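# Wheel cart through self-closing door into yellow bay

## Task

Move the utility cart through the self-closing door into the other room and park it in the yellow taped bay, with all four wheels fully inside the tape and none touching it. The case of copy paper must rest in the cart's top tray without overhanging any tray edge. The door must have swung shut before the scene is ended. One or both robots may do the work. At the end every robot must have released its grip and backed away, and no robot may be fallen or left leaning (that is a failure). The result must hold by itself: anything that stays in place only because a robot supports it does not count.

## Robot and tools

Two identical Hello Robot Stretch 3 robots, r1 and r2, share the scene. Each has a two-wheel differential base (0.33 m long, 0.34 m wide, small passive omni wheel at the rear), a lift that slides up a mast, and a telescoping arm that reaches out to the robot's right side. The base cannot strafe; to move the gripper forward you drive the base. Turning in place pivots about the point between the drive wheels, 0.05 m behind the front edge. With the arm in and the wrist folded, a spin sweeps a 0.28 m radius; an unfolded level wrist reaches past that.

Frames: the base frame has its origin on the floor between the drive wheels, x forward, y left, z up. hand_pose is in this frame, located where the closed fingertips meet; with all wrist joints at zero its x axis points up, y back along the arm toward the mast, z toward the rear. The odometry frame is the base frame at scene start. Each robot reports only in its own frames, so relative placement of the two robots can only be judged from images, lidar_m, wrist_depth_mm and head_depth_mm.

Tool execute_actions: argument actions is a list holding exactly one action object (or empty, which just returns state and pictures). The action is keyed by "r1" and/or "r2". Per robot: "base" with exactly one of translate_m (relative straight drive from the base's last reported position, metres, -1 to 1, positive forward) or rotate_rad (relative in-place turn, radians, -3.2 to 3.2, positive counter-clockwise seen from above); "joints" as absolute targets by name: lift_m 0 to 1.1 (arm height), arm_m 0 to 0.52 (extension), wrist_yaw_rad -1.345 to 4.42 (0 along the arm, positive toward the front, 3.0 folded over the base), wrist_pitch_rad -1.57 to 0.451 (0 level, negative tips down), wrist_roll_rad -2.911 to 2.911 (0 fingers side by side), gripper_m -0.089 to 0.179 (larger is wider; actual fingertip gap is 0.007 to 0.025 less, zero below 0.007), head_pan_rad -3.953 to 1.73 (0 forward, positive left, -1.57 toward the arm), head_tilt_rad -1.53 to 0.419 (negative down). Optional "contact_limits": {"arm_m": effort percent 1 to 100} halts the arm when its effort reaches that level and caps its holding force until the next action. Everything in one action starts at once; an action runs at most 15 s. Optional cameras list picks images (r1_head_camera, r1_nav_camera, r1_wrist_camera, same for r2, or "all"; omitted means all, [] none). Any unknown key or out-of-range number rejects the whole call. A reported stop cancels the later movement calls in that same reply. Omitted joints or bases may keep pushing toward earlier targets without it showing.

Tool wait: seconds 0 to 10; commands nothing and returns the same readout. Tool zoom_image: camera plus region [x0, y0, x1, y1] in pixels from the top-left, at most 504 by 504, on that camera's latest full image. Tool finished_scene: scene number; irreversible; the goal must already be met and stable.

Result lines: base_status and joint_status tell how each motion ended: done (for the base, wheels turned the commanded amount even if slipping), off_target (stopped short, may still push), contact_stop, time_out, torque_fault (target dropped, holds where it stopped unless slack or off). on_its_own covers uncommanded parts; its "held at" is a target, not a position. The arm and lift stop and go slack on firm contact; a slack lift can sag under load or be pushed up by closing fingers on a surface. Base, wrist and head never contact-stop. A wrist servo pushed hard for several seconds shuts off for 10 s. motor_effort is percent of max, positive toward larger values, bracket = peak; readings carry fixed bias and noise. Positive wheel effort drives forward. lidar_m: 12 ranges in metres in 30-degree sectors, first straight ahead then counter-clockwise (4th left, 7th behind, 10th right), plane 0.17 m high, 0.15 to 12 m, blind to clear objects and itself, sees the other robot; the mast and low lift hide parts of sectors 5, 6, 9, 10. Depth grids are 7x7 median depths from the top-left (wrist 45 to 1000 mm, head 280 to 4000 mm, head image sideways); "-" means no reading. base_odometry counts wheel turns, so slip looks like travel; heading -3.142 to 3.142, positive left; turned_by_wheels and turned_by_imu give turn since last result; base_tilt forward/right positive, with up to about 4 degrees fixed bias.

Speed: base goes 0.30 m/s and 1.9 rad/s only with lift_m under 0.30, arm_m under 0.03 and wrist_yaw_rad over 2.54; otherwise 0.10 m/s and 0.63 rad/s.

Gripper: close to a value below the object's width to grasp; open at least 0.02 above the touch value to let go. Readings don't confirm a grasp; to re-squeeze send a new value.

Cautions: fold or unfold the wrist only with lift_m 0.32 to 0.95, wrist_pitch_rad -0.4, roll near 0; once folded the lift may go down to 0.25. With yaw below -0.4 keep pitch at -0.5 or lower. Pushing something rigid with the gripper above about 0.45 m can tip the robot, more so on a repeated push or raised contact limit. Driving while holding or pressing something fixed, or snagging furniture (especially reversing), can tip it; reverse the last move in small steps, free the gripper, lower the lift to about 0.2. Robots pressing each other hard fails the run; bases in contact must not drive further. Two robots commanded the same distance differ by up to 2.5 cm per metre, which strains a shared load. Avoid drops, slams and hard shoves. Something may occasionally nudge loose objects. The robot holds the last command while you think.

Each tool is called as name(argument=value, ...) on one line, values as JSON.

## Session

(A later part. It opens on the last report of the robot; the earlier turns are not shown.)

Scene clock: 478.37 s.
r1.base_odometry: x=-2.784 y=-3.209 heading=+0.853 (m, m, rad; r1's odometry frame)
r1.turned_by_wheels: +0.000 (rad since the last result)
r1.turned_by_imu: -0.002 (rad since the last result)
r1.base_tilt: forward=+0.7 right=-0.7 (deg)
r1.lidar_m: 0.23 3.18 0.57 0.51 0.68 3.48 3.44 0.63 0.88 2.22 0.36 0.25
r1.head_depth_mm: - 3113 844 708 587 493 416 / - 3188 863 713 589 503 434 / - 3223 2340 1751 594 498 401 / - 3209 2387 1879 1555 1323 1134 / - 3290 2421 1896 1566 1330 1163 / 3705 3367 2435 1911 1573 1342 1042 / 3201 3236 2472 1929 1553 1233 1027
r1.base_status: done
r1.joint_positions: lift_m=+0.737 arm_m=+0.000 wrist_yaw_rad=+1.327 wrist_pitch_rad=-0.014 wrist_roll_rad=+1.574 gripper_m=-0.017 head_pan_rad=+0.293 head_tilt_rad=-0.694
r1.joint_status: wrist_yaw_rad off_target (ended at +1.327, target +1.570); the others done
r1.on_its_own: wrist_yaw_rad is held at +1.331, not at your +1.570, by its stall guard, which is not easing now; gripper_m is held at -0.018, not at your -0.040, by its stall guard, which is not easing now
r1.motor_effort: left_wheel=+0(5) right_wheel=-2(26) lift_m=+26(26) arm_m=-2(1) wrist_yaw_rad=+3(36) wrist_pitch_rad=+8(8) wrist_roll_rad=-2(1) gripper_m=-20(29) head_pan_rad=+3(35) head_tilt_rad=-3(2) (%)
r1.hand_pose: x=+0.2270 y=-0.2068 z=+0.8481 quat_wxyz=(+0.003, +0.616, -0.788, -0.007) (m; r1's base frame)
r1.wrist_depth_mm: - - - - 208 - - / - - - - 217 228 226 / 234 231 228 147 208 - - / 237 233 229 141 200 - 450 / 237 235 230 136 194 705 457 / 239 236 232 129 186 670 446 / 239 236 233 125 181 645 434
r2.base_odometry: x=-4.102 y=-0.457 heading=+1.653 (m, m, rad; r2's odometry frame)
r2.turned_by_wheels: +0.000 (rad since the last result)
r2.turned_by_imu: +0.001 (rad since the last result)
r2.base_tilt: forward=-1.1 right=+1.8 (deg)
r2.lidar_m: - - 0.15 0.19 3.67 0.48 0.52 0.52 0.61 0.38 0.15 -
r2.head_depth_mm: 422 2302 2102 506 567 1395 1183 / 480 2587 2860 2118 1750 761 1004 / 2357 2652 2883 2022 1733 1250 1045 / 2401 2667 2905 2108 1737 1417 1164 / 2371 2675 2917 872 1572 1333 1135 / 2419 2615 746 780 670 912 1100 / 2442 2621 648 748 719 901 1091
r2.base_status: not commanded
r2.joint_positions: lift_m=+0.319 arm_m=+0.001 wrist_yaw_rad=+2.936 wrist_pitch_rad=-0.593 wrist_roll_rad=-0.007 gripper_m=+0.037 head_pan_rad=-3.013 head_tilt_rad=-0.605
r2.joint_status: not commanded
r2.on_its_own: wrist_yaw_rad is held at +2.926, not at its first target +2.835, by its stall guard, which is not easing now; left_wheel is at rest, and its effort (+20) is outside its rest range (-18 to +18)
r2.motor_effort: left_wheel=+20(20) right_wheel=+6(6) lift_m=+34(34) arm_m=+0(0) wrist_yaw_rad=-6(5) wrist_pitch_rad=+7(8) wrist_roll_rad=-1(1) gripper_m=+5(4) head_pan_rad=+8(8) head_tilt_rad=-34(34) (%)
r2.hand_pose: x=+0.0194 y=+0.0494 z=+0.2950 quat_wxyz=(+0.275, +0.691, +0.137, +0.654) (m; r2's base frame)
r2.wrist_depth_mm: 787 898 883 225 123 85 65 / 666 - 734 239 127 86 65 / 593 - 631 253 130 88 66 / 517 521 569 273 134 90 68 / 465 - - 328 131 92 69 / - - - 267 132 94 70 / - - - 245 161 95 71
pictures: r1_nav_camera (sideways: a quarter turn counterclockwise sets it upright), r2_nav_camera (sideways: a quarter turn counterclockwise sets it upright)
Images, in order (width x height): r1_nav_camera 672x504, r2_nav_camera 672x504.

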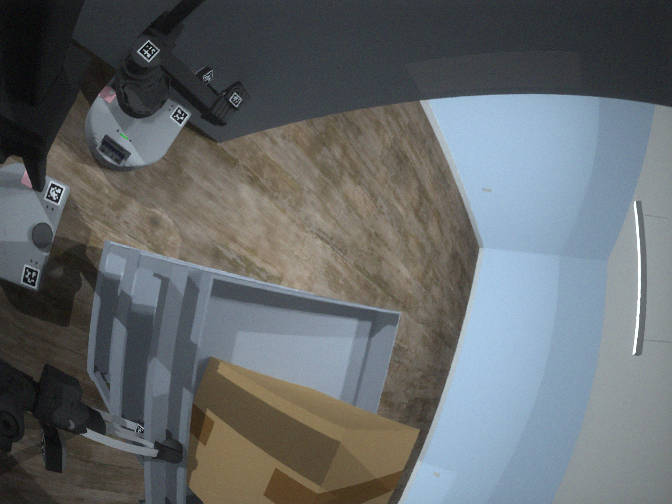

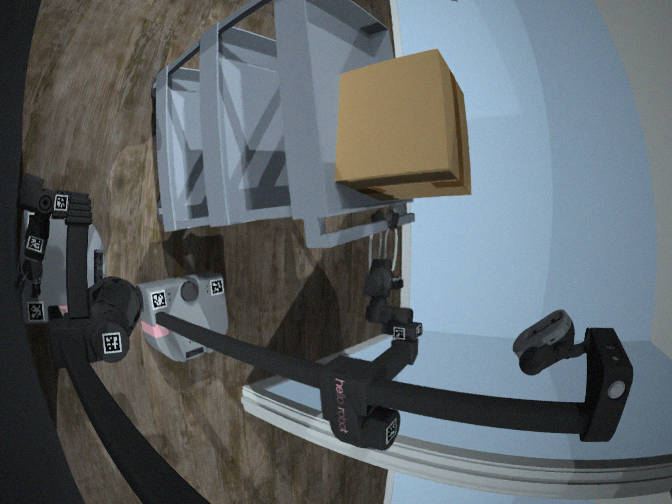

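Cart drifting +Y (edge ≈2.83). Steer −Y.

execute_actions(actions=[{"r1":{"base":{"rotate_rad":-0.3},"joints":{"wrist_yaw_rad":1.75,"gripper_m":-0.035,"head_pan_rad":-0.4}}}], cameras=[])

execute_actions(actions=[{"r1":{"base":{"translate_m":-0.55},"joints":{"wrist_yaw_rad":1.8,"gripper_m":-0.04}}}], cameras=["r1_nav_camera","r2_nav_camera"])

Scene clock: 489.97 s.
r1.base_odometry: x=-2.784 y=-3.209 heading=+0.553 (m, m, rad; r1's odometry frame)
r1.turned_by_wheels: -0.300 (rad since the last result)
r1.turned_by_imu: -0.302 (rad since the last result)
r1.base_tilt: forward=+0.7 right=-0.7 (deg)
r1.lidar_m: 0.21 0.21 0.74 0.51 0.51 0.76 3.45 0.63 0.64 1.28 2.23 0.25
r1.head_depth_mm: 2466 2690 2302 1838 1482 1298 1135 / 2772 2924 2333 1858 546 770 1166 / 3101 3186 2351 381 477 473 981 / 3545 3253 406 355 431 476 488 / - 3275 410 343 396 469 407 / - 3349 414 334 368 449 419 / - 3382 420 328 343 433 451
r1.base_status: done
r1.joint_positions: lift_m=+0.737 arm_m=+0.000 wrist_yaw_rad=+1.768 wrist_pitch_rad=-0.014 wrist_roll_rad=+1.574 gripper_m=-0.031 head_pan_rad=-0.393 head_tilt_rad=-0.694
r1.joint_status: gripper_m off_target (ended at -0.031, target -0.035); the others done
r1.on_its_own: wrist_yaw_rad is at rest, and its effort (-14) is outside its rest range (-12 to +12)
r1.motor_effort: left_wheel=+4(3) right_wheel=-9(22) lift_m=+26(26) arm_m=-2(4) wrist_yaw_rad=-14(71) wrist_pitch_rad=+8(8) wrist_roll_rad=-1(1) gripper_m=-25(87) head_pan_rad=-3(38) head_tilt_rad=-3(2) (%)
r1.hand_pose: x=+0.2296 y=-0.0951 z=+0.8481 quat_wxyz=(+0.005, +0.773, -0.634, -0.006) (m; r1's base frame)
r1.wrist_depth_mm: - - - - 187 190 189 / - 261 - 128 186 - - / 225 218 212 128 186 741 459 / 236 227 222 128 186 691 472 / 246 238 232 128 186 705 457 / 260 248 242 127 185 668 438 / - 264 256 127 185 647 429
r2.base_odometry: x=-4.102 y=-0.457 heading=+1.653 (m, m, rad; r2's odometry frame)
r2.turned_by_wheels: +0.000 (rad since the last result)
r2.turned_by_imu: +0.001 (rad since the last result)
r2.base_tilt: forward=-1.2 right=+1.8 (deg)
r2.lidar_m: - - 0.15 0.19 3.67 0.45 0.45 0.47 0.59 0.38 0.15 -
r2.head_depth_mm: 427 2314 425 467 507 1447 1180 / 433 2562 2876 793 569 1157 1050 / 2381 2686 2898 2009 1750 1418 1003 / 2377 2654 2906 2086 1674 1415 1160 / 2413 2672 940 838 675 1134 1113 / 2427 2619 643 728 704 884 1087 / 2475 2647 628 716 699 878 1080
r2.base_status: not commanded
r2.joint_positions: lift_m=+0.319 arm_m=+0.001 wrist_yaw_rad=+2.936 wrist_pitch_rad=-0.593 wrist_roll_rad=-0.007 gripper_m=+0.037 head_pan_rad=-3.013 head_tilt_rad=-0.605
r2.joint_status: not commanded
r2.on_its_own: wrist_yaw_rad is held at +2.926, not at its first target +2.835, by its stall guard, which is not easing now; left_wheel is at rest, and its effort (+20) is outside its rest range (-18 to +18)
r2.motor_effort: left_wheel=+20(20) right_wheel=+6(6) lift_m=+35(34) arm_m=+0(0) wrist_yaw_rad=-6(5) wrist_pitch_rad=+7(7) wrist_roll_rad=-1(0) gripper_m=+4(4) head_pan_rad=+7(7) head_tilt_rad=-34(34) (%)
r2.hand_pose: x=+0.0194 y=+0.0494 z=+0.2950 quat_wxyz=(+0.275, +0.691, +0.137, +0.654) (m; r2's base frame)
r2.wrist_depth_mm: 793 909 869 227 123 85 65 / 676 - 742 239 127 86 66 / 586 - 629 252 130 88 66 / 518 520 572 271 134 90 67 / 475 - - 325 130 92 69 / - - - 265 132 93 70 / - - - 243 162 96 71
pictures: none
No camera images: the call's "cameras" was empty. Leave "cameras" out to get every camera's image.

Scene clock: 496.93 s.
r1.base_odometry: x=-3.252 y=-3.498 heading=+0.553 (m, m, rad; r1's odometry frame)
r1.turned_by_wheels: +0.000 (rad since the last result)
r1.turned_by_imu: -0.005 (rad since the last result)
r1.base_tilt: forward=+0.8 right=-0.7 (deg)
r1.lidar_m: 0.25 0.26 0.59 0.52 0.56 2.99 2.92 2.94 2.56 0.44 0.33 0.25
r1.head_depth_mm: 2558 2787 2302 1831 1512 471 1134 / 2831 3051 2329 1838 565 463 872 / 3222 3173 420 337 398 459 693 / 3714 3244 406 339 395 461 671 / - 3305 409 337 391 462 464 / - 3350 414 335 387 477 424 / - 3404 419 339 384 494 411
r1.base_status: done
r1.joint_positions: lift_m=+0.737 arm_m=+0.000 wrist_yaw_rad=+1.956 wrist_pitch_rad=-0.014 wrist_roll_rad=+1.574 gripper_m=-0.017 head_pan_rad=-0.393 head_tilt_rad=-0.694
r1.joint_status: wrist_yaw_rad off_target (ended at +1.956, target +1.800); gripper_m off_target (ended at -0.017, target -0.040)
r1.on_its_own: wrist_yaw_rad is held at +1.961, not at your +1.800, by its stall guard, which is not easing now; gripper_m is held at -0.018, not at your -0.040, by its stall guard, which is not easing now
r1.motor_effort: left_wheel=+2(6) right_wheel=-11(27) lift_m=+26(26) arm_m=+4(4) wrist_yaw_rad=+3(38) wrist_pitch_rad=+7(8) wrist_roll_rad=-2(2) gripper_m=-20(74) head_pan_rad=-2(3) head_tilt_rad=-3(3) (%)
r1.hand_pose: x=+0.2157 y=-0.0484 z=+0.8482 quat_wxyz=(+0.005, +0.829, -0.558, -0.005) (m; r1's base frame)
r1.wrist_depth_mm: 156 155 152 74 74 121 467 / 180 173 165 80 129 130 498 / 219 204 192 88 143 145 491 / - 244 229 97 159 597 471 / - 309 281 107 178 616 455 / - - - 120 200 - 447 / 862 883 950 145 776 - 417
r2.base_odometry: x=-4.102 y=-0.457 heading=+1.653 (m, m, rad; r2's odometry frame)
r2.turned_by_wheels: +0.000 (rad since the last result)
r2.turned_by_imu: +0.001 (rad since the last result)
r2.base_tilt: forward=-1.1 right=+1.7 (deg)
r2.lidar_m: - - 0.15 0.19 0.77 0.42 0.42 0.48 3.92 0.38 0.15 -
r2.head_depth_mm: 2300 2305 591 620 662 565 780 / 2342 2585 622 674 681 842 799 / 2354 2631 958 746 677 876 985 / 2380 2713 2899 869 672 897 1019 / 2405 2641 2951 855 687 892 1092 / 2445 2721 2960 803 671 886 1115 / 2451 2778 2950 2178 1587 1387 1173
r2.base_status: not commanded
r2.joint_positions: lift_m=+0.319 arm_m=+0.001 wrist_yaw_rad=+2.936 wrist_pitch_rad=-0.593 wrist_roll_rad=-0.007 gripper_m=+0.037 head_pan_rad=-3.013 head_tilt_rad=-0.605
r2.joint_status: not commanded
r2.on_its_own: wrist_yaw_rad is held at +2.926, not at its first target +2.835, by its stall guard, which is not easing now; left_wheel is at rest, and its effort (+20) is outside its rest range (-18 to +18)
r2.motor_effort: left_wheel=+20(20) right_wheel=+6(5) lift_m=+34(34) arm_m=+0(1) wrist_yaw_rad=-6(6) wrist_pitch_rad=+7(7) wrist_roll_rad=-1(0) gripper_m=+4(4) head_pan_rad=+8(7) head_tilt_rad=-34(34) (%)
r2.hand_pose: x=+0.0194 y=+0.0494 z=+0.2950 quat_wxyz=(+0.275, +0.691, +0.137, +0.654) (m; r2's base frame)
r2.wrist_depth_mm: 559 899 892 225 123 85 65 / 589 - 740 238 126 86 65 / 595 - 635 253 130 88 66 / 522 518 572 274 134 90 67 / 469 - - 327 131 91 69 / - - - 267 132 93 70 / - - - 243 162 96 71
pictures: r1_nav_camera (sideways: a quarter turn counterclockwise sets it upright), r2_nav_camera (sideways: a quarter turn counterclockwise sets it upright)
Images, in order (width x height): r1_nav_camera 672x504, r2_nav_camera 672x504.

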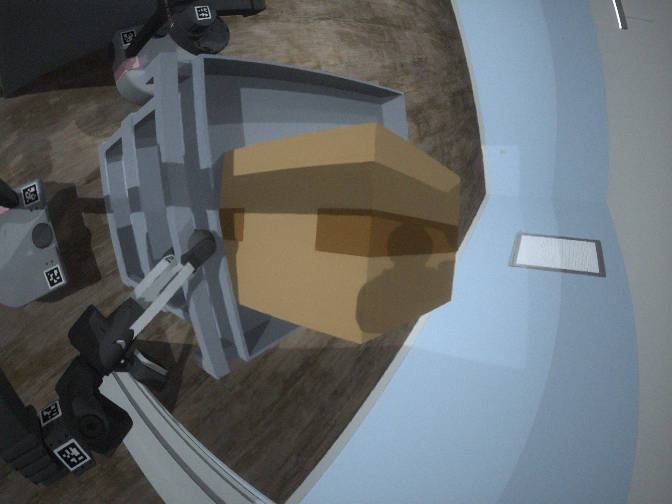

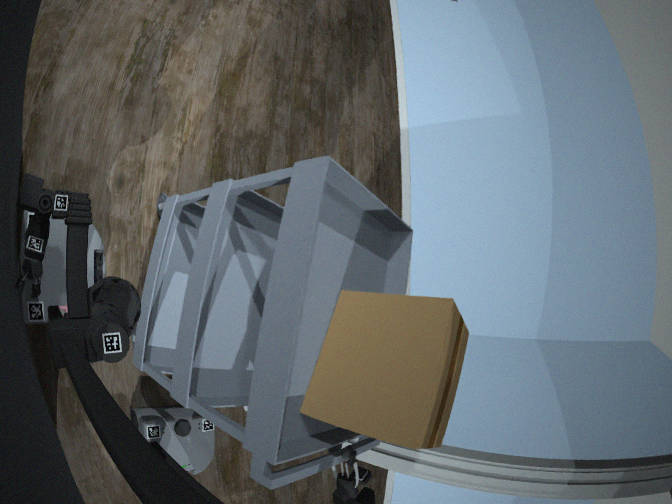

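execute_actions(actions=[{"r1":{"base":{"rotate_rad":0.2},"joints":{"wrist_yaw_rad":1.65,"gripper_m":-0.035,"head_pan_rad":-3.14}}}], cameras=[])

execute_actions(actions=[{"r1":{"base":{"translate_m":-0.5},"joints":{"gripper_m":-0.04}}}], cameras=["r1_nav_camera","r2_nav_camera"])

Scene clock: 504.43 s.
r1.base_odometry: x=-3.252 y=-3.498 heading=+0.753 (m, m, rad; r1's odometry frame)
r1.turned_by_wheels: +0.200 (rad since the last result)
r1.turned_by_imu: +0.190 (rad since the last result)
r1.base_tilt: forward=+0.7 right=-0.7 (deg)
r1.lidar_m: 0.28 0.32 0.54 0.52 2.54 3.01 2.92 3.05 0.47 0.44 0.33 0.28
r1.head_depth_mm: 2501 2789 2289 1822 1523 - - / 2514 2805 2326 1831 1560 - - / 2509 2813 2346 1874 1538 - - / 2498 2820 2373 1877 1558 1324 1180 / 2548 2862 2411 1908 1569 1329 1179 / 2521 2886 2430 1900 1577 1337 1188 / 2535 2878 2460 1927 1587 1352 1189
r1.base_status: done
r1.joint_positions: lift_m=+0.737 arm_m=+0.000 wrist_yaw_rad=+1.685 wrist_pitch_rad=-0.015 wrist_roll_rad=+1.574 gripper_m=-0.028 head_pan_rad=-3.133 head_tilt_rad=-0.694
r1.joint_status: wrist_yaw_rad off_target (ended at +1.685, target +1.650); gripper_m off_target (ended at -0.028, target -0.035); the others done
r1.on_its_own: wrist_yaw_rad is held at +1.693, not at your +1.650, by its stall guard, which is not easing now; gripper_m is held at -0.029, not at your -0.035, by its stall guard, which is still easing
r1.motor_effort: left_wheel=+1(8) right_wheel=+7(18) lift_m=+26(26) arm_m=+4(4) wrist_yaw_rad=+6(71) wrist_pitch_rad=+8(8) wrist_roll_rad=-1(1) gripper_m=-23(84) head_pan_rad=-3(35) head_tilt_rad=-2(2) (%)
r1.hand_pose: x=+0.2328 y=-0.1154 z=+0.8479 quat_wxyz=(+0.005, +0.746, -0.665, -0.006) (m; r1's base frame)
r1.wrist_depth_mm: 171 169 178 87 133 133 495 / 187 180 173 92 143 143 499 / 215 205 194 98 153 156 487 / - 236 223 106 166 629 479 / - 276 260 113 179 658 454 / - - 308 123 194 614 442 / 980 - - 140 - - 430
r2.base_odometry: x=-4.102 y=-0.457 heading=+1.653 (m, m, rad; r2's odometry frame)
r2.turned_by_wheels: +0.000 (rad since the last result)
r2.turned_by_imu: +0.001 (rad since the last result)
r2.base_tilt: forward=-1.2 right=+1.8 (deg)
r2.lidar_m: - - 0.15 0.19 0.77 0.42 0.42 0.47 3.94 0.38 0.15 -
r2.head_depth_mm: 2267 2353 587 620 664 844 786 / 2353 2551 615 665 682 858 818 / 2325 2654 653 720 675 879 988 / 2416 2662 2874 869 626 898 1026 / 2416 2666 2941 859 688 888 1073 / 2457 2720 2981 809 706 906 1094 / 2438 2744 2964 2176 722 1346 1169
r2.base_status: not commanded
r2.joint_positions: lift_m=+0.319 arm_m=+0.001 wrist_yaw_rad=+2.936 wrist_pitch_rad=-0.593 wrist_roll_rad=-0.007 gripper_m=+0.037 head_pan_rad=-3.013 head_tilt_rad=-0.605
r2.joint_status: not commanded
r2.on_its_own: wrist_yaw_rad is held at +2.926, not at its first target +2.835, by its stall guard, which is not easing now; left_wheel is at rest, and its effort (+20) is outside its rest range (-18 to +18)
r2.motor_effort: left_wheel=+20(20) right_wheel=+6(6) lift_m=+34(34) arm_m=+0(0) wrist_yaw_rad=-6(6) wrist_pitch_rad=+8(7) wrist_roll_rad=-1(0) gripper_m=+4(3) head_pan_rad=+8(7) head_tilt_rad=-34(34) (%)
r2.hand_pose: x=+0.0194 y=+0.0494 z=+0.2950 quat_wxyz=(+0.275, +0.691, +0.137, +0.654) (m; r2's base frame)
r2.wrist_depth_mm: 561 898 895 226 123 84 65 / 623 - 737 238 127 86 65 / 600 - 634 251 130 88 66 / 519 523 573 273 134 90 68 / 477 - - 326 130 92 68 / - - - 267 132 94 70 / - - - 244 162 96 71
pictures: none
No camera images: the call's "cameras" was empty. Leave "cameras" out to get every camera's image.

Scene clock: 510.43 s.
r1.base_odometry: x=-3.617 y=-3.840 heading=+0.753 (m, m, rad; r1's odometry frame)
r1.turned_by_wheels: +0.000 (rad since the last result)
r1.turned_by_imu: -0.001 (rad since the last result)
r1.base_tilt: forward=+0.7 right=-0.7 (deg)
r1.lidar_m: 0.30 0.74 0.70 1.66 2.55 2.50 2.42 2.52 2.38 1.42 0.34 0.30
r1.head_depth_mm: 2086 2347 2308 1838 1522 - - / 2101 2368 2344 1847 1571 - - / 2082 2358 2368 1866 1542 - - / 2086 2365 2376 1889 1550 1325 1170 / 2089 2370 2397 1886 1566 1332 1181 / 2091 2370 2448 1934 1577 1333 1187 / 2072 2370 2461 1933 1600 1355 1192
r1.base_status: done
r1.joint_positions: lift_m=+0.737 arm_m=+0.000 wrist_yaw_rad=+1.472 wrist_pitch_rad=-0.013 wrist_roll_rad=+1.574 gripper_m=-0.020 head_pan_rad=-3.133 head_tilt_rad=-0.694
r1.joint_status: gripper_m off_target (ended at -0.020, target -0.040)
r1.on_its_own: wrist_yaw_rad is held at +1.479, not at your +1.650, by its stall guard, which is not easing now; gripper_m is held at -0.021, not at your -0.040, by its stall guard, which is not easing now
r1.motor_effort: left_wheel=+0(8) right_wheel=-6(22) lift_m=+26(26) arm_m=-3(4) wrist_yaw_rad=+6(57) wrist_pitch_rad=+7(8) wrist_roll_rad=-2(2) gripper_m=-20(75) head_pan_rad=-3(3) head_tilt_rad=-3(2) (%)
r1.hand_pose: x=+0.2333 y=-0.1704 z=+0.8483 quat_wxyz=(+0.004, +0.671, -0.741, -0.006) (m; r1's base frame)
r1.wrist_depth_mm: - 247 306 232 152 153 353 / 199 191 185 108 158 160 480 / 219 209 201 112 165 629 487 / 248 231 222 116 174 634 472 / - 257 245 120 183 652 459 / - 292 274 126 189 632 445 / - - - 136 206 574 431
r2.base_odometry: x=-4.102 y=-0.457 heading=+1.653 (m, m, rad; r2's odometry frame)
r2.turned_by_wheels: +0.000 (rad since the last result)
r2.turned_by_imu: +0.001 (rad since the last result)
r2.base_tilt: forward=-1.3 right=+1.7 (deg)
r2.lidar_m: - - 0.15 0.19 0.73 0.62 2.36 2.91 3.91 0.38 0.15 -
r2.head_depth_mm: 2298 2381 2183 1031 1024 941 1125 / 2338 2601 2895 2305 1754 1235 1149 / 2354 2648 2878 2285 1749 1422 1188 / 2384 2662 2914 2244 1722 1410 1193 / 2371 2717 2904 2221 1727 1408 1181 / 2417 2710 2908 2206 1702 1395 1179 / 2434 2751 2901 2193 1706 1381 1168
r2.base_status: not commanded
r2.joint_positions: lift_m=+0.319 arm_m=+0.001 wrist_yaw_rad=+2.936 wrist_pitch_rad=-0.593 wrist_roll_rad=-0.007 gripper_m=+0.037 head_pan_rad=-3.013 head_tilt_rad=-0.605
r2.joint_status: not commanded
r2.on_its_own: wrist_yaw_rad is held at +2.926, not at its first target +2.835, by its stall guard, which is not easing now; left_wheel is at rest, and its effort (+20) is outside its rest range (-18 to +18)
r2.motor_effort: left_wheel=+20(21) right_wheel=+6(6) lift_m=+34(34) arm_m=+0(0) wrist_yaw_rad=-6(5) wrist_pitch_rad=+7(7) wrist_roll_rad=-1(0) gripper_m=+4(4) head_pan_rad=+9(7) head_tilt_rad=-34(34) (%)
r2.hand_pose: x=+0.0194 y=+0.0494 z=+0.2950 quat_wxyz=(+0.275, +0.691, +0.137, +0.654) (m; r2's base frame)
r2.wrist_depth_mm: 790 890 874 227 123 84 65 / 671 - 764 238 126 86 66 / 585 - 630 251 130 88 67 / 512 523 570 272 134 90 67 / 474 - - 325 131 92 68 / - - - 266 131 94 70 / - - - 246 162 96 71
pictures: r1_nav_camera (sideways: a quarter turn counterclockwise sets it upright), r2_nav_camera (sideways: a quarter turn counterclockwise sets it upright)
Images, in order (width x height): r1_nav_camera 672x504, r2_nav_camera 672x504.

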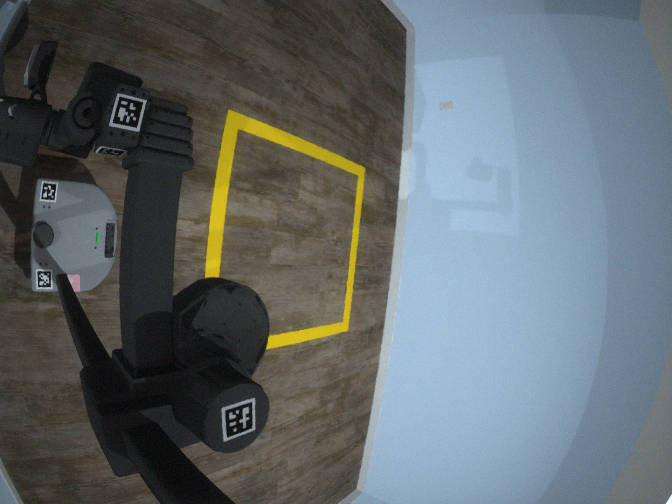

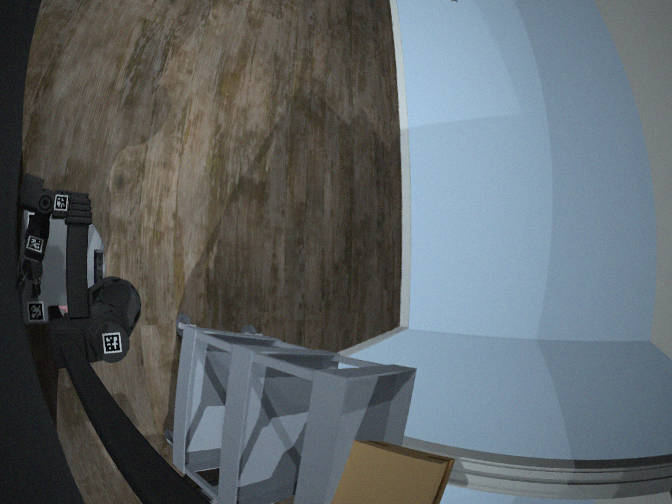

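execute_actions(actions=[{"r1":{"base":{"rotate_rad":-0.25},"joints":{"wrist_yaw_rad":1.8,"gripper_m":-0.035,"head_pan_rad":-0.5}}}], cameras=[])

execute_actions(actions=[{"r1":{"base":{"translate_m":-0.35},"joints":{"gripper_m":-0.04}}}], cameras=["r1_nav_camera","r2_nav_camera"])

Scene clock: 518.33 s.
r1.base_odometry: x=-3.617 y=-3.840 heading=+0.503 (m, m, rad; r1's odometry frame)
r1.turned_by_wheels: -0.250 (rad since the last result)
r1.turned_by_imu: -0.252 (rad since the last result)
r1.base_tilt: forward=+0.7 right=-0.7 (deg)
r1.lidar_m: 0.26 0.27 0.70 0.84 2.45 2.75 2.42 2.43 2.62 2.30 0.35 0.27
r1.head_depth_mm: 583 686 838 1073 1354 1244 1151 / 507 589 708 866 547 535 1138 / 477 542 596 379 470 480 930 / 518 558 405 360 439 473 737 / 3291 563 411 354 423 478 647 / 3709 3374 414 348 410 479 436 / - 3435 420 347 396 497 412
r1.base_status: done
r1.joint_positions: lift_m=+0.737 arm_m=+0.000 wrist_yaw_rad=+1.788 wrist_pitch_rad=-0.014 wrist_roll_rad=+1.574 gripper_m=-0.028 head_pan_rad=-0.507 head_tilt_rad=-0.694
r1.joint_status: gripper_m off_target (ended at -0.028, target -0.035); the others done
r1.on_its_own: gripper_m is held at -0.029, not at your -0.035, by its stall guard, which is still easing
r1.motor_effort: left_wheel=+2(4) right_wheel=-3(27) lift_m=+26(26) arm_m=-5(5) wrist_yaw_rad=+10(73) wrist_pitch_rad=+8(9) wrist_roll_rad=-1(2) gripper_m=-23(81) head_pan_rad=+4(36) head_tilt_rad=-2(3) (%)
r1.hand_pose: x=+0.2285 y=-0.0902 z=+0.8481 quat_wxyz=(+0.005, +0.780, -0.626, -0.006) (m; r1's base frame)
r1.wrist_depth_mm: 179 185 206 93 140 140 437 / 193 185 177 98 149 150 508 / 218 205 196 103 158 612 485 / 257 233 220 110 168 634 470 / - 270 252 117 180 659 460 / - - 291 125 192 626 449 / - - - 138 - - 434
r2.base_odometry: x=-4.102 y=-0.457 heading=+1.653 (m, m, rad; r2's odometry frame)
r2.turned_by_wheels: +0.000 (rad since the last result)
r2.turned_by_imu: +0.001 (rad since the last result)
r2.base_tilt: forward=-1.2 right=+1.7 (deg)
r2.lidar_m: - - 0.15 0.19 0.73 0.64 2.36 2.91 3.92 0.38 0.15 -
r2.head_depth_mm: 2257 2348 2190 2023 1060 939 1135 / 2324 2595 2913 2319 1775 1390 1145 / 2330 2613 2894 2267 1748 1430 1201 / 2379 2649 2923 2273 1726 1408 1186 / 2408 2686 2921 2239 1716 1416 1191 / 2459 2717 2976 2202 1707 1393 1180 / 2426 2742 2983 2190 1700 1381 1171
r2.base_status: not commanded
r2.joint_positions: lift_m=+0.319 arm_m=+0.001 wrist_yaw_rad=+2.936 wrist_pitch_rad=-0.593 wrist_roll_rad=-0.007 gripper_m=+0.037 head_pan_rad=-3.013 head_tilt_rad=-0.605
r2.joint_status: not commanded
r2.on_its_own: wrist_yaw_rad is held at +2.926, not at its first target +2.835, by its stall guard, which is not easing now; left_wheel is at rest, and its effort (+20) is outside its rest range (-18 to +18)
r2.motor_effort: left_wheel=+20(20) right_wheel=+5(6) lift_m=+34(34) arm_m=+0(0) wrist_yaw_rad=-6(6) wrist_pitch_rad=+7(8) wrist_roll_rad=-1(0) gripper_m=+4(4) head_pan_rad=+8(8) head_tilt_rad=-34(34) (%)
r2.hand_pose: x=+0.0194 y=+0.0494 z=+0.2950 quat_wxyz=(+0.275, +0.691, +0.137, +0.654) (m; r2's base frame)
r2.wrist_depth_mm: 717 871 892 225 123 85 65 / 683 - 731 238 126 86 65 / 587 - 637 251 130 88 66 / 514 529 567 272 134 89 67 / 471 - - 326 131 92 69 / - - - 269 132 94 70 / - - - 244 163 96 71
pictures: none
No camera images: the call's "cameras" was empty. Leave "cameras" out to get every camera's image.

Scene clock: 522.80 s.
r1.base_odometry: x=-3.923 y=-4.009 heading=+0.504 (m, m, rad; r1's odometry frame)
r1.turned_by_wheels: +0.000 (rad since the last result)
r1.turned_by_imu: -0.003 (rad since the last result)
r1.base_tilt: forward=+0.7 right=-0.7 (deg)
r1.lidar_m: 0.25 0.27 0.88 1.55 2.37 2.37 2.08 2.09 2.45 2.38 0.34 0.26
r1.head_depth_mm: 1137 1346 1633 1803 1524 1243 1156 / 1017 1179 1389 1694 550 519 1134 / 911 1036 1200 601 565 468 770 / 829 918 406 350 419 472 732 / 758 805 410 344 404 468 478 / 793 849 414 340 391 468 424 / - 3400 420 338 378 474 412
r1.base_status: done
r1.joint_positions: lift_m=+0.737 arm_m=+0.000 wrist_yaw_rad=+1.875 wrist_pitch_rad=-0.014 wrist_roll_rad=+1.574 gripper_m=-0.021 head_pan_rad=-0.507 head_tilt_rad=-0.694
r1.joint_status: gripper_m off_target (ended at -0.021, target -0.040)
r1.on_its_own: wrist_yaw_rad is held at +1.855, not at your +1.800, by its stall guard, which is not easing now; gripper_m is held at -0.021, not at your -0.040, by its stall guard, which is still easing; wrist_yaw_rad is at rest, and its effort (-15) is outside its rest range (-12 to +12)
r1.motor_effort: left_wheel=+4(3) right_wheel=-12(28) lift_m=+26(26) arm_m=+2(5) wrist_yaw_rad=-15(30) wrist_pitch_rad=+7(8) wrist_roll_rad=-2(1) gripper_m=-2(77) head_pan_rad=+4(4) head_tilt_rad=-3(3) (%)
r1.hand_pose: x=+0.2228 y=-0.0682 z=+0.8482 quat_wxyz=(+0.005, +0.806, -0.592, -0.005) (m; r1's base frame)
r1.wrist_depth_mm: 168 166 171 84 129 130 512 / 187 179 171 90 140 139 505 / 216 203 195 96 151 154 486 / - 237 224 104 164 605 474 / - 283 264 113 179 645 455 / - - 318 123 193 614 448 / 907 956 979 142 - - 435
r2.base_odometry: x=-4.102 y=-0.457 heading=+1.653 (m, m, rad; r2's odometry frame)
r2.turned_by_wheels: +0.000 (rad since the last result)
r2.turned_by_imu: +0.001 (rad since the last result)
r2.base_tilt: forward=-1.2 right=+1.7 (deg)
r2.lidar_m: - - 0.15 0.19 0.77 0.89 2.36 2.91 3.96 0.38 0.15 -
r2.head_depth_mm: 2291 2366 2211 2064 1719 1427 1212 / 2367 2606 2872 2289 1772 1419 1208 / 2368 2611 2856 2278 1754 1419 1198 / 2404 2641 2892 2256 1719 1420 1186 / 2392 2677 2941 2211 1719 1403 1186 / 2460 2714 2965 2209 1712 1397 1175 / 2433 2734 2931 2194 1697 1387 1168
r2.base_status: not commanded
r2.joint_positions: lift_m=+0.319 arm_m=+0.001 wrist_yaw_rad=+2.936 wrist_pitch_rad=-0.593 wrist_roll_rad=-0.007 gripper_m=+0.037 head_pan_rad=-3.013 head_tilt_rad=-0.605
r2.joint_status: not commanded
r2.on_its_own: wrist_yaw_rad is held at +2.926, not at its first target +2.835, by its stall guard, which is not easing now; left_wheel is at rest, and its effort (+20) is outside its rest range (-18 to +18)
r2.motor_effort: left_wheel=+20(20) right_wheel=+6(6) lift_m=+34(34) arm_m=+0(0) wrist_yaw_rad=-5(5) wrist_pitch_rad=+8(7) wrist_roll_rad=+0(0) gripper_m=+4(4) head_pan_rad=+8(7) head_tilt_rad=-34(35) (%)
r2.hand_pose: x=+0.0194 y=+0.0494 z=+0.2950 quat_wxyz=(+0.275, +0.691, +0.137, +0.654) (m; r2's base frame)
r2.wrist_depth_mm: 788 909 886 227 123 85 65 / 670 - 744 238 127 86 65 / 592 - 634 252 130 88 67 / 522 512 578 272 134 90 68 / 472 - - 326 130 92 68 / - - - 266 132 94 70 / - - - 244 162 96 71
pictures: r1_nav_camera (sideways: a quarter turn counterclockwise sets it upright), r2_nav_camera (sideways: a quarter turn counterclockwise sets it upright)
Images, in order (width x height): r1_nav_camera 672x504, r2_nav_camera 672x504.

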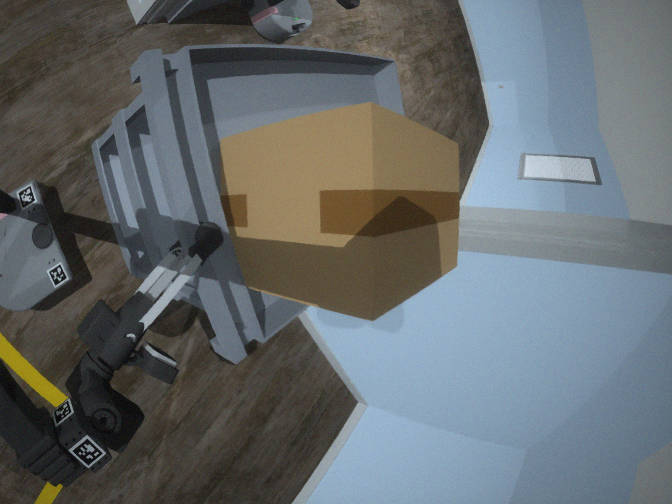

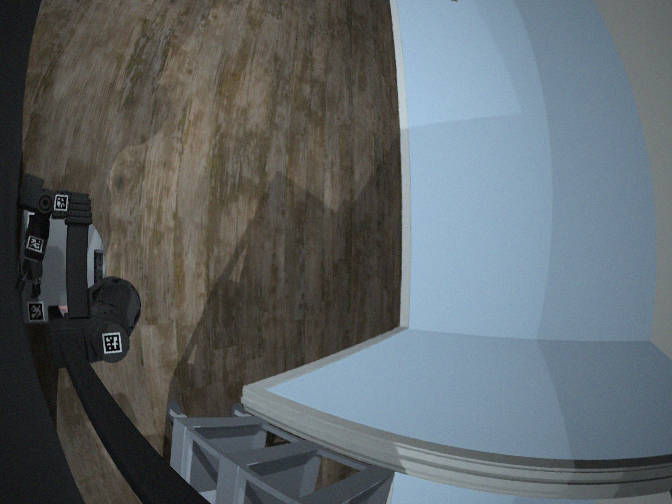

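execute_actions(actions=[{"r1":{"base":{"translate_m":-0.2},"joints":{"gripper_m":-0.035}}}], cameras=[])

execute_actions(actions=[{"r1":{"base":{"rotate_rad":0.25},"joints":{"wrist_yaw_rad":1.55,"gripper_m":-0.04,"head_pan_rad":-0.2}}}], cameras=[])

execute_actions(actions=[{"r1":{"base":{"translate_m":-0.7},"joints":{"gripper_m":-0.035}},"r2":{"base":{"translate_m":-0.75}}}], cameras=[])

execute_actions(actions=[{"r1":{"base":{"translate_m":-0.52},"joints":{"gripper_m":-0.04,"wrist_yaw_rad":1.5}},"r2":{"base":{"translate_m":-0.55}}}], cameras=["r1_nav_camera","r2_nav_camera"])

Scene clock: 534.70 s.
r1.base_odometry: x=-4.098 y=-4.105 heading=+0.504 (m, m, rad; r1's odometry frame)
r1.turned_by_wheels: +0.000 (rad since the last result)
r1.turned_by_imu: -0.003 (rad since the last result)
r1.base_tilt: forward=+0.7 right=-0.8 (deg)
r1.lidar_m: 0.25 0.27 1.09 1.96 2.32 2.15 1.89 1.89 2.22 2.43 0.33 0.26
r1.head_depth_mm: 1463 1724 2089 1841 1520 1250 1158 / 1299 1495 1783 1840 564 489 1114 / 1168 1339 1550 1757 570 470 756 / 1061 1179 408 343 407 465 715 / 973 1014 410 342 393 457 468 / 903 965 414 336 381 459 417 / - 3413 419 331 369 461 415
r1.base_status: done
r1.joint_positions: lift_m=+0.737 arm_m=+0.000 wrist_yaw_rad=+1.923 wrist_pitch_rad=-0.014 wrist_roll_rad=+1.574 gripper_m=-0.025 head_pan_rad=-0.507 head_tilt_rad=-0.694
r1.joint_status: gripper_m off_target (ended at -0.025, target -0.035)
r1.on_its_own: wrist_yaw_rad is held at +1.908, not at your +1.800, by its stall guard, which is not easing now; gripper_m is held at -0.026, not at your -0.035, by its stall guard, which is still easing
r1.motor_effort: left_wheel=+4(5) right_wheel=-12(28) lift_m=+26(26) arm_m=+3(3) wrist_yaw_rad=-11(29) wrist_pitch_rad=+7(8) wrist_roll_rad=-2(2) gripper_m=-22(89) head_pan_rad=+2(4) head_tilt_rad=-3(3) (%)
r1.hand_pose: x=+0.2188 y=-0.0564 z=+0.8481 quat_wxyz=(+0.005, +0.820, -0.572, -0.005) (m; r1's base frame)
r1.wrist_depth_mm: 162 160 159 80 79 125 492 / 183 176 169 85 135 136 500 / 217 204 194 92 148 150 484 / - 240 224 101 162 610 467 / - 293 272 110 178 622 463 / - - - 122 196 - 443 / - - - 144 - - 430
r2.base_odometry: x=-4.102 y=-0.457 heading=+1.653 (m, m, rad; r2's odometry frame)
r2.turned_by_wheels: +0.000 (rad since the last result)
r2.turned_by_imu: +0.001 (rad since the last result)
r2.base_tilt: forward=-1.2 right=+1.8 (deg)
r2.lidar_m: - - 0.15 0.19 1.04 1.14 2.37 2.92 3.92 0.38 0.15 -
r2.head_depth_mm: 2290 2358 2211 2030 1720 1438 1212 / 2366 2605 2893 2286 1759 1431 1198 / 2361 2643 2952 2248 1738 1418 1194 / 2366 2676 2927 2251 1743 1415 1190 / 2387 2683 2931 2233 1721 1402 1185 / 2438 2719 2960 2213 1705 1399 1168 / 2443 2772 3011 2172 1709 1382 1163
r2.base_status: not commanded
r2.joint_positions: lift_m=+0.319 arm_m=+0.001 wrist_yaw_rad=+2.936 wrist_pitch_rad=-0.593 wrist_roll_rad=-0.007 gripper_m=+0.037 head_pan_rad=-3.013 head_tilt_rad=-0.605
r2.joint_status: not commanded
r2.on_its_own: wrist_yaw_rad is held at +2.926, not at its first target +2.835, by its stall guard, which is not easing now; left_wheel is at rest, and its effort (+20) is outside its rest range (-18 to +18)
r2.motor_effort: left_wheel=+20(20) right_wheel=+6(6) lift_m=+34(34) arm_m=+0(0) wrist_yaw_rad=-6(6) wrist_pitch_rad=+7(7) wrist_roll_rad=-1(0) gripper_m=+4(4) head_pan_rad=+7(7) head_tilt_rad=-34(34) (%)
r2.hand_pose: x=+0.0194 y=+0.0494 z=+0.2950 quat_wxyz=(+0.275, +0.691, +0.137, +0.654) (m; r2's base frame)
r2.wrist_depth_mm: 726 914 887 226 123 85 65 / 676 - 732 237 127 86 66 / 591 - 628 252 130 88 66 / 510 524 572 274 135 90 67 / 472 - - 329 131 92 69 / - - - 267 132 94 70 / - - - 244 162 96 71
pictures: none
No camera images: the call's "cameras" was empty. Leave "cameras" out to get every camera's image.

Scene clock: 536.37 s.
r1.base_odometry: x=-4.098 y=-4.105 heading=+0.754 (m, m, rad; r1's odometry frame)
r1.turned_by_wheels: +0.250 (rad since the last result)
r1.turned_by_imu: +0.233 (rad since the last result)
r1.base_tilt: forward=+0.7 right=-0.7 (deg)
r1.lidar_m: 0.29 0.33 1.32 2.32 2.41 1.96 1.88 1.95 2.53 2.43 0.34 0.29
r1.head_depth_mm: - 532 393 371 445 484 951 / - 540 398 386 467 487 767 / - 2925 402 404 493 489 772 / - 3267 457 431 557 493 774 / - 3334 903 734 604 496 778 / - 3343 2448 1762 590 481 1145 / - 3413 1685 1826 1564 1316 1174
r1.base_status: done
r1.joint_positions: lift_m=+0.737 arm_m=+0.000 wrist_yaw_rad=+1.560 wrist_pitch_rad=-0.016 wrist_roll_rad=+1.574 gripper_m=-0.034 head_pan_rad=-0.207 head_tilt_rad=-0.694
r1.joint_status: gripper_m off_target (ended at -0.034, target -0.040); the others done
r1.on_its_own: gripper_m is held at -0.034, not at your -0.040, by its stall guard, which is still easing
r1.motor_effort: left_wheel=+1(9) right_wheel=+8(23) lift_m=+26(26) arm_m=+4(4) wrist_yaw_rad=-8(74) wrist_pitch_rad=+8(9) wrist_roll_rad=-2(2) gripper_m=-9(86) head_pan_rad=+3(24) head_tilt_rad=-3(2) (%)
r1.hand_pose: x=+0.2345 y=-0.1474 z=+0.8477 quat_wxyz=(+0.005, +0.703, -0.711, -0.007) (m; r1's base frame)
r1.wrist_depth_mm: 191 200 229 96 143 144 813 / 194 186 180 101 152 153 496 / 216 206 198 106 160 607 489 / 252 232 221 111 170 622 474 / - 263 249 118 179 671 453 / - 306 284 125 190 628 444 / 998 - - 136 - - 437
r2.base_odometry: x=-4.102 y=-0.457 heading=+1.653 (m, m, rad; r2's odometry frame)
r2.turned_by_wheels: +0.000 (rad since the last result)
r2.turned_by_imu: +0.000 (rad since the last result)
r2.base_tilt: forward=-1.2 right=+1.7 (deg)
r2.lidar_m: - - 0.15 0.19 0.99 1.14 2.36 2.91 3.92 0.38 0.15 -
r2.head_depth_mm: 2276 2356 2197 2071 1734 1438 1200 / 2354 2650 2880 2306 1766 1429 1200 / 2362 2678 2891 2241 1732 1427 1196 / 2373 2640 2908 2259 1737 1424 1182 / 2400 2662 2929 2228 1728 1403 1184 / 2442 2725 2989 2221 1710 1402 1171 / 2446 2753 2950 2163 1701 1380 1173
r2.base_status: not commanded
r2.joint_positions: lift_m=+0.319 arm_m=+0.001 wrist_yaw_rad=+2.936 wrist_pitch_rad=-0.593 wrist_roll_rad=-0.007 gripper_m=+0.037 head_pan_rad=-3.013 head_tilt_rad=-0.605
r2.joint_status: not commanded
r2.on_its_own: wrist_yaw_rad is held at +2.926, not at its first target +2.835, by its stall guard, which is not easing now; left_wheel is at rest, and its effort (+20) is outside its rest range (-18 to +18)
r2.motor_effort: left_wheel=+20(20) right_wheel=+5(6) lift_m=+34(34) arm_m=+0(1) wrist_yaw_rad=-7(7) wrist_pitch_rad=+7(7) wrist_roll_rad=-1(1) gripper_m=+4(4) head_pan_rad=+8(8) head_tilt_rad=-34(34) (%)
r2.hand_pose: x=+0.0194 y=+0.0494 z=+0.2950 quat_wxyz=(+0.275, +0.691, +0.137, +0.654) (m; r2's base frame)
r2.wrist_depth_mm: 742 910 902 226 123 85 65 / 677 - 747 240 127 86 65 / 592 - 652 252 130 88 67 / 522 523 562 274 134 90 68 / 478 - - 329 131 91 69 / - - - 267 132 94 70 / - - - 245 162 96 71
pictures: none
No camera images: the call's "cameras" was empty. Leave "cameras" out to get every camera's image.

Scene clock: 544.93 s.
r1.base_odometry: x=-4.608 y=-4.584 heading=+0.754 (m, m, rad; r1's odometry frame)
r1.turned_by_wheels: +0.000 (rad since the last result)
r1.turned_by_imu: -0.002 (rad since the last result)
r1.base_tilt: forward=+0.7 right=-0.7 (deg)
r1.lidar_m: 0.23 1.68 2.32 2.32 1.68 1.23 1.18 1.23 1.68 2.43 0.37 0.25
r1.head_depth_mm: 1515 531 392 377 466 443 952 / 1492 537 397 375 461 471 750 / - 547 401 374 457 486 669 / - 1838 828 685 586 510 465 / 1832 2026 894 732 603 514 391 / 1680 1860 875 737 605 527 1120 / 1547 1705 1822 1867 1584 1340 1167
r1.base_status: done
r1.joint_positions: lift_m=+0.737 arm_m=+0.000 wrist_yaw_rad=+1.333 wrist_pitch_rad=-0.014 wrist_roll_rad=+1.574 gripper_m=-0.019 head_pan_rad=-0.207 head_tilt_rad=-0.694
r1.joint_status: gripper_m off_target (ended at -0.019, target -0.035)
r1.on_its_own: wrist_yaw_rad is held at +1.328, not at your +1.550, by its stall guard, which is not easing now; gripper_m is held at -0.020, not at your -0.035, by its stall guard, which is not easing now
r1.motor_effort: left_wheel=+0(8) right_wheel=-5(22) lift_m=+26(26) arm_m=-2(4) wrist_yaw_rad=-3(39) wrist_pitch_rad=+7(9) wrist_roll_rad=-2(2) gripper_m=-20(35) head_pan_rad=+4(4) head_tilt_rad=-3(2) (%)
r1.hand_pose: x=+0.2273 y=-0.2054 z=+0.8482 quat_wxyz=(+0.003, +0.618, -0.786, -0.007) (m; r1's base frame)
r1.wrist_depth_mm: - - - - 208 - - / - - - - 222 234 230 / 238 234 232 150 212 - - / 240 236 232 144 203 - 449 / 240 235 233 137 197 700 456 / 242 237 236 132 189 685 445 / 243 239 236 127 183 641 433
r2.base_odometry: x=-4.040 y=-1.205 heading=+1.653 (m, m, rad; r2's odometry frame)
r2.turned_by_wheels: +0.000 (rad since the last result)
r2.turned_by_imu: -0.498 (rad since the last result)
r2.base_tilt: forward=-1.1 right=+1.7 (deg)
r2.lidar_m: 0.15 0.18 0.44 1.25 1.23 0.37 0.45 1.25 2.15 0.19 0.15 -
r2.head_depth_mm: 380 403 429 459 475 551 1144 / 442 475 511 551 600 639 779 / 527 573 629 695 769 873 956 / 654 726 814 929 1076 1249 1153 / 864 989 1166 1404 1515 1327 1136 / 1268 1567 2046 1930 1569 1320 1146 / 1676 1894 2194 1954 1576 1316 1131
r2.base_status: done
r2.joint_positions: lift_m=+0.319 arm_m=+0.001 wrist_yaw_rad=+2.920 wrist_pitch_rad=-0.588 wrist_roll_rad=-0.007 gripper_m=+0.037 head_pan_rad=-2.993 head_tilt_rad=-0.691
r2.joint_status: not commanded
r2.on_its_own: wrist_yaw_rad is held at +2.926, not at its first target +2.835, by its stall guard, which is not easing now
r2.motor_effort: left_wheel=+0(16) right_wheel=+7(9) lift_m=+34(34) arm_m=+0(0) wrist_yaw_rad=+4(6) wrist_pitch_rad=+6(7) wrist_roll_rad=-1(1) gripper_m=+0(4) head_pan_rad=-3(10) head_tilt_rad=-3(36) (%)
r2.hand_pose: x=+0.0227 y=+0.0495 z=+0.2960 quat_wxyz=(+0.278, +0.693, +0.130, +0.653) (m; r2's base frame)
r2.wrist_depth_mm: 778 900 975 - - 394 204 / 675 750 774 816 842 336 187 / 586 - 649 684 714 296 174 / 512 - 567 593 592 263 162 / 480 - - 530 479 235 152 / - - - 454 353 216 143 / - - - 414 414 198 135
pictures: none
No camera images: the call's "cameras" was empty. Leave "cameras" out to get every camera's image.

Scene clock: 551.43 s.
r1.base_odometry: x=-4.987 y=-4.941 heading=+0.754 (m, m, rad; r1's odometry frame)
r1.turned_by_wheels: +0.000 (rad since the last result)
r1.turned_by_imu: -0.005 (rad since the last result)
r1.base_tilt: forward=+0.7 right=-0.6 (deg)
r1.lidar_m: 0.25 0.25 2.41 2.32 0.95 0.69 0.67 0.69 0.94 2.43 0.39 0.27
r1.head_depth_mm: 2019 2287 393 365 463 488 1129 / 1971 539 397 363 446 463 943 / 1922 549 401 361 443 466 741 / 1935 555 406 359 441 492 673 / 1892 563 410 357 437 503 464 / 1874 2086 874 679 606 517 437 / 1818 2043 879 746 612 519 411
r1.base_status: done
r1.joint_positions: lift_m=+0.737 arm_m=+0.000 wrist_yaw_rad=+1.687 wrist_pitch_rad=-0.014 wrist_roll_rad=+1.574 gripper_m=-0.021 head_pan_rad=-0.207 head_tilt_rad=-0.694
r1.joint_status: wrist_yaw_rad off_target (ended at +1.687, target +1.500); gripper_m off_target (ended at -0.021, target -0.040)
r1.on_its_own: wrist_yaw_rad is held at +1.690, not at your +1.500, by its stall guard, which is not easing now; gripper_m is held at -0.022, not at your -0.040, by its stall guard, which is not easing now
r1.motor_effort: left_wheel=+0(9) right_wheel=-3(25) lift_m=+26(26) arm_m=+2(5) wrist_yaw_rad=+2(60) wrist_pitch_rad=+8(8) wrist_roll_rad=-1(1) gripper_m=-21(96) head_pan_rad=+4(4) head_tilt_rad=-3(3) (%)
r1.hand_pose: x=+0.2328 y=-0.1151 z=+0.8481 quat_wxyz=(+0.005, +0.747, -0.665, -0.006) (m; r1's base frame)
r1.wrist_depth_mm: - - - - 172 173 191 / 210 206 205 121 175 - - / 226 216 210 123 179 659 489 / 243 232 224 126 183 686 476 / - 249 240 129 186 686 462 / - 269 259 131 190 675 445 / - - 284 135 197 608 430
r2.base_odometry: x=-3.995 y=-1.753 heading=+1.654 (m, m, rad; r2's odometry frame)
r2.turned_by_wheels: +0.001 (rad since the last result)
r2.turned_by_imu: +0.328 (rad since the last result)
r2.base_tilt: forward=-1.1 right=+1.8 (deg)
r2.lidar_m: 3.13 0.37 0.23 0.21 0.21 0.25 0.48 1.61 1.95 3.72 5.57 3.49
r2.head_depth_mm: 467 468 471 470 470 468 467 / 645 647 648 645 646 646 644 / 1032 1036 1036 1034 1039 1033 1031 / 1344 1528 1749 1949 1613 1339 1164 / 1342 1512 1744 1941 1598 1333 1141 / 1329 1500 1749 1904 1575 1318 1131 / 1315 1508 1721 1882 1572 1336 1128
r2.base_status: translate_m off_target (by the wheels' count: -0.5499 of -0.5500)
r2.joint_positions: lift_m=+0.319 arm_m=+0.001 wrist_yaw_rad=+2.927 wrist_pitch_rad=-0.585 wrist_roll_rad=-0.007 gripper_m=+0.037 head_pan_rad=-2.993 head_tilt_rad=-0.692
r2.joint_status: not commanded
r2.on_its_own: wrist_yaw_rad is held at +2.926, not at its first target +2.835, by its stall guard, which is not easing now; right_wheel is at rest, and its effort (-25) is outside its rest range (-18 to +18)
r2.motor_effort: left_wheel=+3(47) right_wheel=-25(31) lift_m=+34(34) arm_m=+0(0) wrist_yaw_rad=-1(5) wrist_pitch_rad=+5(6) wrist_roll_rad=+0(0) gripper_m=+0(0) head_pan_rad=-4(31) head_tilt_rad=-3(6) (%)
r2.hand_pose: x=+0.0215 y=+0.0502 z=+0.2966 quat_wxyz=(+0.275, +0.692, +0.131, +0.654) (m; r2's base frame)
r2.wrist_depth_mm: - 227 244 270 293 343 402 / 227 253 270 303 335 404 475 / 252 - 310 352 392 492 590 / 283 - 350 416 499 618 687 / 308 - - 471 534 559 597 / - - - 452 493 504 515 / - - - 421 429 445 466
pictures: r1_nav_camera (sideways: a quarter turn counterclockwise sets it upright), r2_nav_camera (sideways: a quarter turn counterclockwise sets it upright)
Images, in order (width x height): r1_nav_camera 672x504, r2_nav_camera 672x504.

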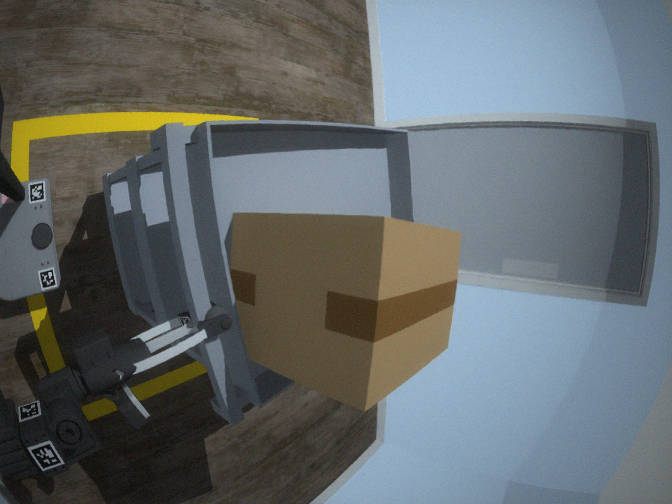

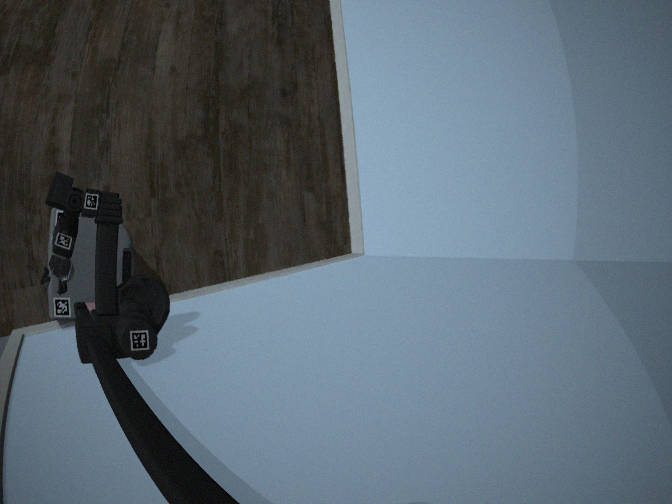

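Door shut; cart inside.

execute_actions(actions=[{"r1":{"joints":{"gripper_m":0.12}},"r2":{"base":{"translate_m":0.05}}}], cameras=[])

execute_actions(actions=[{"r1":{"base":{"translate_m":-0.3}}}], cameras=["r1_nav_camera"])

finished_scene(scene=2)

Scene clock: 558.03 s.
r1.base_odometry: x=-4.987 y=-4.941 heading=+0.754 (m, m, rad; r1's odometry frame)
r1.turned_by_wheels: +0.000 (rad since the last result)
r1.turned_by_imu: -0.001 (rad since the last result)
r1.base_tilt: forward=+0.7 right=-0.7 (deg)
r1.lidar_m: 0.25 0.25 2.40 2.32 0.95 0.69 0.67 0.69 0.95 2.43 0.39 0.27
r1.head_depth_mm: 1997 2277 394 366 464 492 1104 / 1950 541 397 364 447 425 916 / 1925 547 401 362 444 469 741 / 1946 556 406 360 441 491 674 / 1906 564 411 358 438 504 467 / 1860 2102 872 679 608 517 433 / 1821 2052 881 744 612 520 410
r1.base_status: not commanded
r1.joint_positions: lift_m=+0.737 arm_m=+0.000 wrist_yaw_rad=+1.692 wrist_pitch_rad=-0.017 wrist_roll_rad=+1.574 gripper_m=+0.120 head_pan_rad=-0.207 head_tilt_rad=-0.694
r1.joint_status: all done
r1.on_its_own: wrist_yaw_rad is held at +1.690, not at your +1.500, by its stall guard, which is not easing now
r1.motor_effort: left_wheel=+0(0) right_wheel=+3(8) lift_m=+26(26) arm_m=+2(2) wrist_yaw_rad=-2(2) wrist_pitch_rad=+9(9) wrist_roll_rad=-1(1) gripper_m=+0(78) head_pan_rad=+3(4) head_tilt_rad=-4(2) (%)
r1.hand_pose: x=+0.2325 y=-0.1139 z=+0.8473 quat_wxyz=(+0.006, +0.749, -0.663, -0.007) (m; r1's base frame)
r1.wrist_depth_mm: - - - - 172 178 192 / 210 205 203 121 175 - 998 / 226 216 210 123 180 659 482 / 244 231 225 126 184 681 469 / - 249 239 129 187 693 456 / - 270 259 132 193 624 441 / - - 284 136 196 566 431
r2.base_odometry: x=-3.999 y=-1.703 heading=+1.654 (m, m, rad; r2's odometry frame)
r2.turned_by_wheels: +0.000 (rad since the last result)
r2.turned_by_imu: +0.000 (rad since the last result)
r2.base_tilt: forward=-1.2 right=+1.8 (deg)
r2.lidar_m: 2.91 0.39 0.24 0.22 0.22 0.26 0.50 1.66 2.01 3.79 5.50 3.43
r2.head_depth_mm: 488 490 490 490 488 488 486 / 673 672 674 675 675 671 670 / 1072 1071 1077 1079 1074 1074 1052 / 1392 1575 1768 1938 1583 1345 1159 / 1373 1568 1817 1995 1597 1337 1138 / 1379 1553 1790 1946 1579 1323 1132 / 1368 1547 1786 1945 1569 1320 1136
r2.base_status: done
r2.joint_positions: lift_m=+0.319 arm_m=+0.001 wrist_yaw_rad=+2.927 wrist_pitch_rad=-0.585 wrist_roll_rad=-0.007 gripper_m=+0.037 head_pan_rad=-2.993 head_tilt_rad=-0.692
r2.joint_status: not commanded
r2.on_its_own: wrist_yaw_rad is held at +2.926, not at its first target +2.835, by its stall guard, which is not easing now
r2.motor_effort: left_wheel=-1(29) right_wheel=+0(21) lift_m=+34(34) arm_m=+0(0) wrist_yaw_rad=-1(1) wrist_pitch_rad=+5(5) wrist_roll_rad=+0(0) gripper_m=+0(1) head_pan_rad=-4(5) head_tilt_rad=-3(3) (%)
r2.hand_pose: x=+0.0215 y=+0.0502 z=+0.2966 quat_wxyz=(+0.275, +0.692, +0.131, +0.654) (m; r2's base frame)
r2.wrist_depth_mm: - 233 252 278 298 352 407 / 234 262 280 318 352 418 490 / 262 - 317 360 422 506 629 / 293 - 368 424 522 616 675 / 322 - - 487 544 563 595 / - - - 455 481 500 516 / - - - 417 426 445 462
pictures: none
No camera images: the call's "cameras" was empty. Leave "cameras" out to get every camera's image.

Scene clock: 562.53 s.
r1.base_odometry: x=-5.206 y=-5.146 heading=+0.754 (m, m, rad; r1's odometry frame)
r1.turned_by_wheels: +0.000 (rad since the last result)
r1.turned_by_imu: -0.002 (rad since the last result)
r1.base_tilt: forward=+0.7 right=-0.7 (deg)
r1.lidar_m: 0.55 0.56 2.41 1.46 0.52 0.38 0.37 0.38 0.52 1.42 2.51 0.58
r1.head_depth_mm: 2305 2623 2293 1785 1530 1307 1145 / 2239 2567 2262 810 1432 1309 1119 / 2175 594 661 709 1031 1242 1144 / 2117 587 645 706 1011 1226 1152 / 2093 589 642 673 995 1179 1159 / 2086 605 842 659 999 1230 1163 / 2066 2222 952 720 1492 1353 1158
r1.base_status: done
r1.joint_positions: lift_m=+0.737 arm_m=+0.000 wrist_yaw_rad=+1.692 wrist_pitch_rad=-0.017 wrist_roll_rad=+1.574 gripper_m=+0.120 head_pan_rad=-0.207 head_tilt_rad=-0.694
r1.joint_status: not commanded
r1.on_its_own: wrist_yaw_rad is held at +1.690, not at your +1.500, by its stall guard, which is not easing now
r1.motor_effort: left_wheel=+1(3) right_wheel=+1(4) lift_m=+26(26) arm_m=+2(2) wrist_yaw_rad=-2(2) wrist_pitch_rad=+9(9) wrist_roll_rad=-2(1) gripper_m=+1(0) head_pan_rad=+4(3) head_tilt_rad=-2(2) (%)
r1.hand_pose: x=+0.2325 y=-0.1139 z=+0.8473 quat_wxyz=(+0.006, +0.749, -0.663, -0.007) (m; r1's base frame)
r1.wrist_depth_mm: - - - - - - - / - - - 647 478 686 464 / - - 535 498 - 777 466 / - - 562 540 - 733 471 / - - - 509 - 693 734 / - - - 519 - 624 755 / - - - - - 509 687
r2.base_odometry: x=-3.999 y=-1.703 heading=+1.654 (m, m, rad; r2's odometry frame)
r2.turned_by_wheels: +0.000 (rad since the last result)
r2.turned_by_imu: +0.001 (rad since the last result)
r2.base_tilt: forward=-1.1 right=+1.8 (deg)
r2.lidar_m: 2.91 0.39 0.24 0.22 0.22 0.26 0.50 1.65 2.01 3.79 5.52 3.42
r2.head_depth_mm: 488 490 491 490 489 488 489 / 672 670 672 673 674 672 670 / 1073 1082 1080 1078 1078 1077 1058 / 1387 1576 1789 1941 1590 1342 1162 / 1390 1568 1795 1965 1606 1336 1142 / 1372 1552 1800 1961 1585 1329 1141 / 1355 1547 1771 1950 1567 1322 1133
r2.base_status: not commanded
r2.joint_positions: lift_m=+0.319 arm_m=+0.001 wrist_yaw_rad=+2.927 wrist_pitch_rad=-0.585 wrist_roll_rad=-0.007 gripper_m=+0.037 head_pan_rad=-2.993 head_tilt_rad=-0.692
r2.joint_status: not commanded
r2.on_its_own: wrist_yaw_rad is held at +2.926, not at its first target +2.835, by its stall guard, which is not easing now
r2.motor_effort: left_wheel=-1(1) right_wheel=+0(1) lift_m=+34(34) arm_m=+0(0) wrist_yaw_rad=-1(1) wrist_pitch_rad=+5(5) wrist_roll_rad=-1(0) gripper_m=+0(0) head_pan_rad=-4(4) head_tilt_rad=-2(4) (%)
r2.hand_pose: x=+0.0215 y=+0.0502 z=+0.2966 quat_wxyz=(+0.275, +0.692, +0.131, +0.654) (m; r2's base frame)
r2.wrist_depth_mm: - 236 250 279 301 353 407 / 235 261 281 316 351 413 492 / 262 - 321 362 432 507 632 / 292 - 363 420 514 621 682 / 322 - - 486 546 574 599 / - - - 456 487 497 520 / - - - 416 426 442 463
pictures: r1_nav_camera (sideways: a quarter turn counterclockwise sets it upright)
Images, in order (width x height): r1_nav_camera 672x504.

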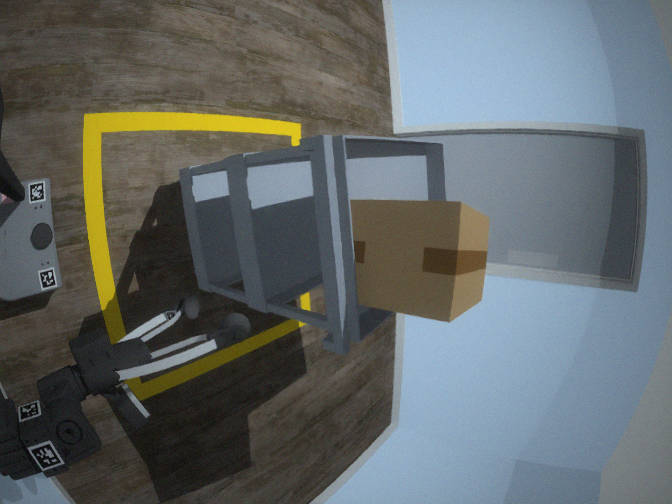

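The scene is finished: the task was done.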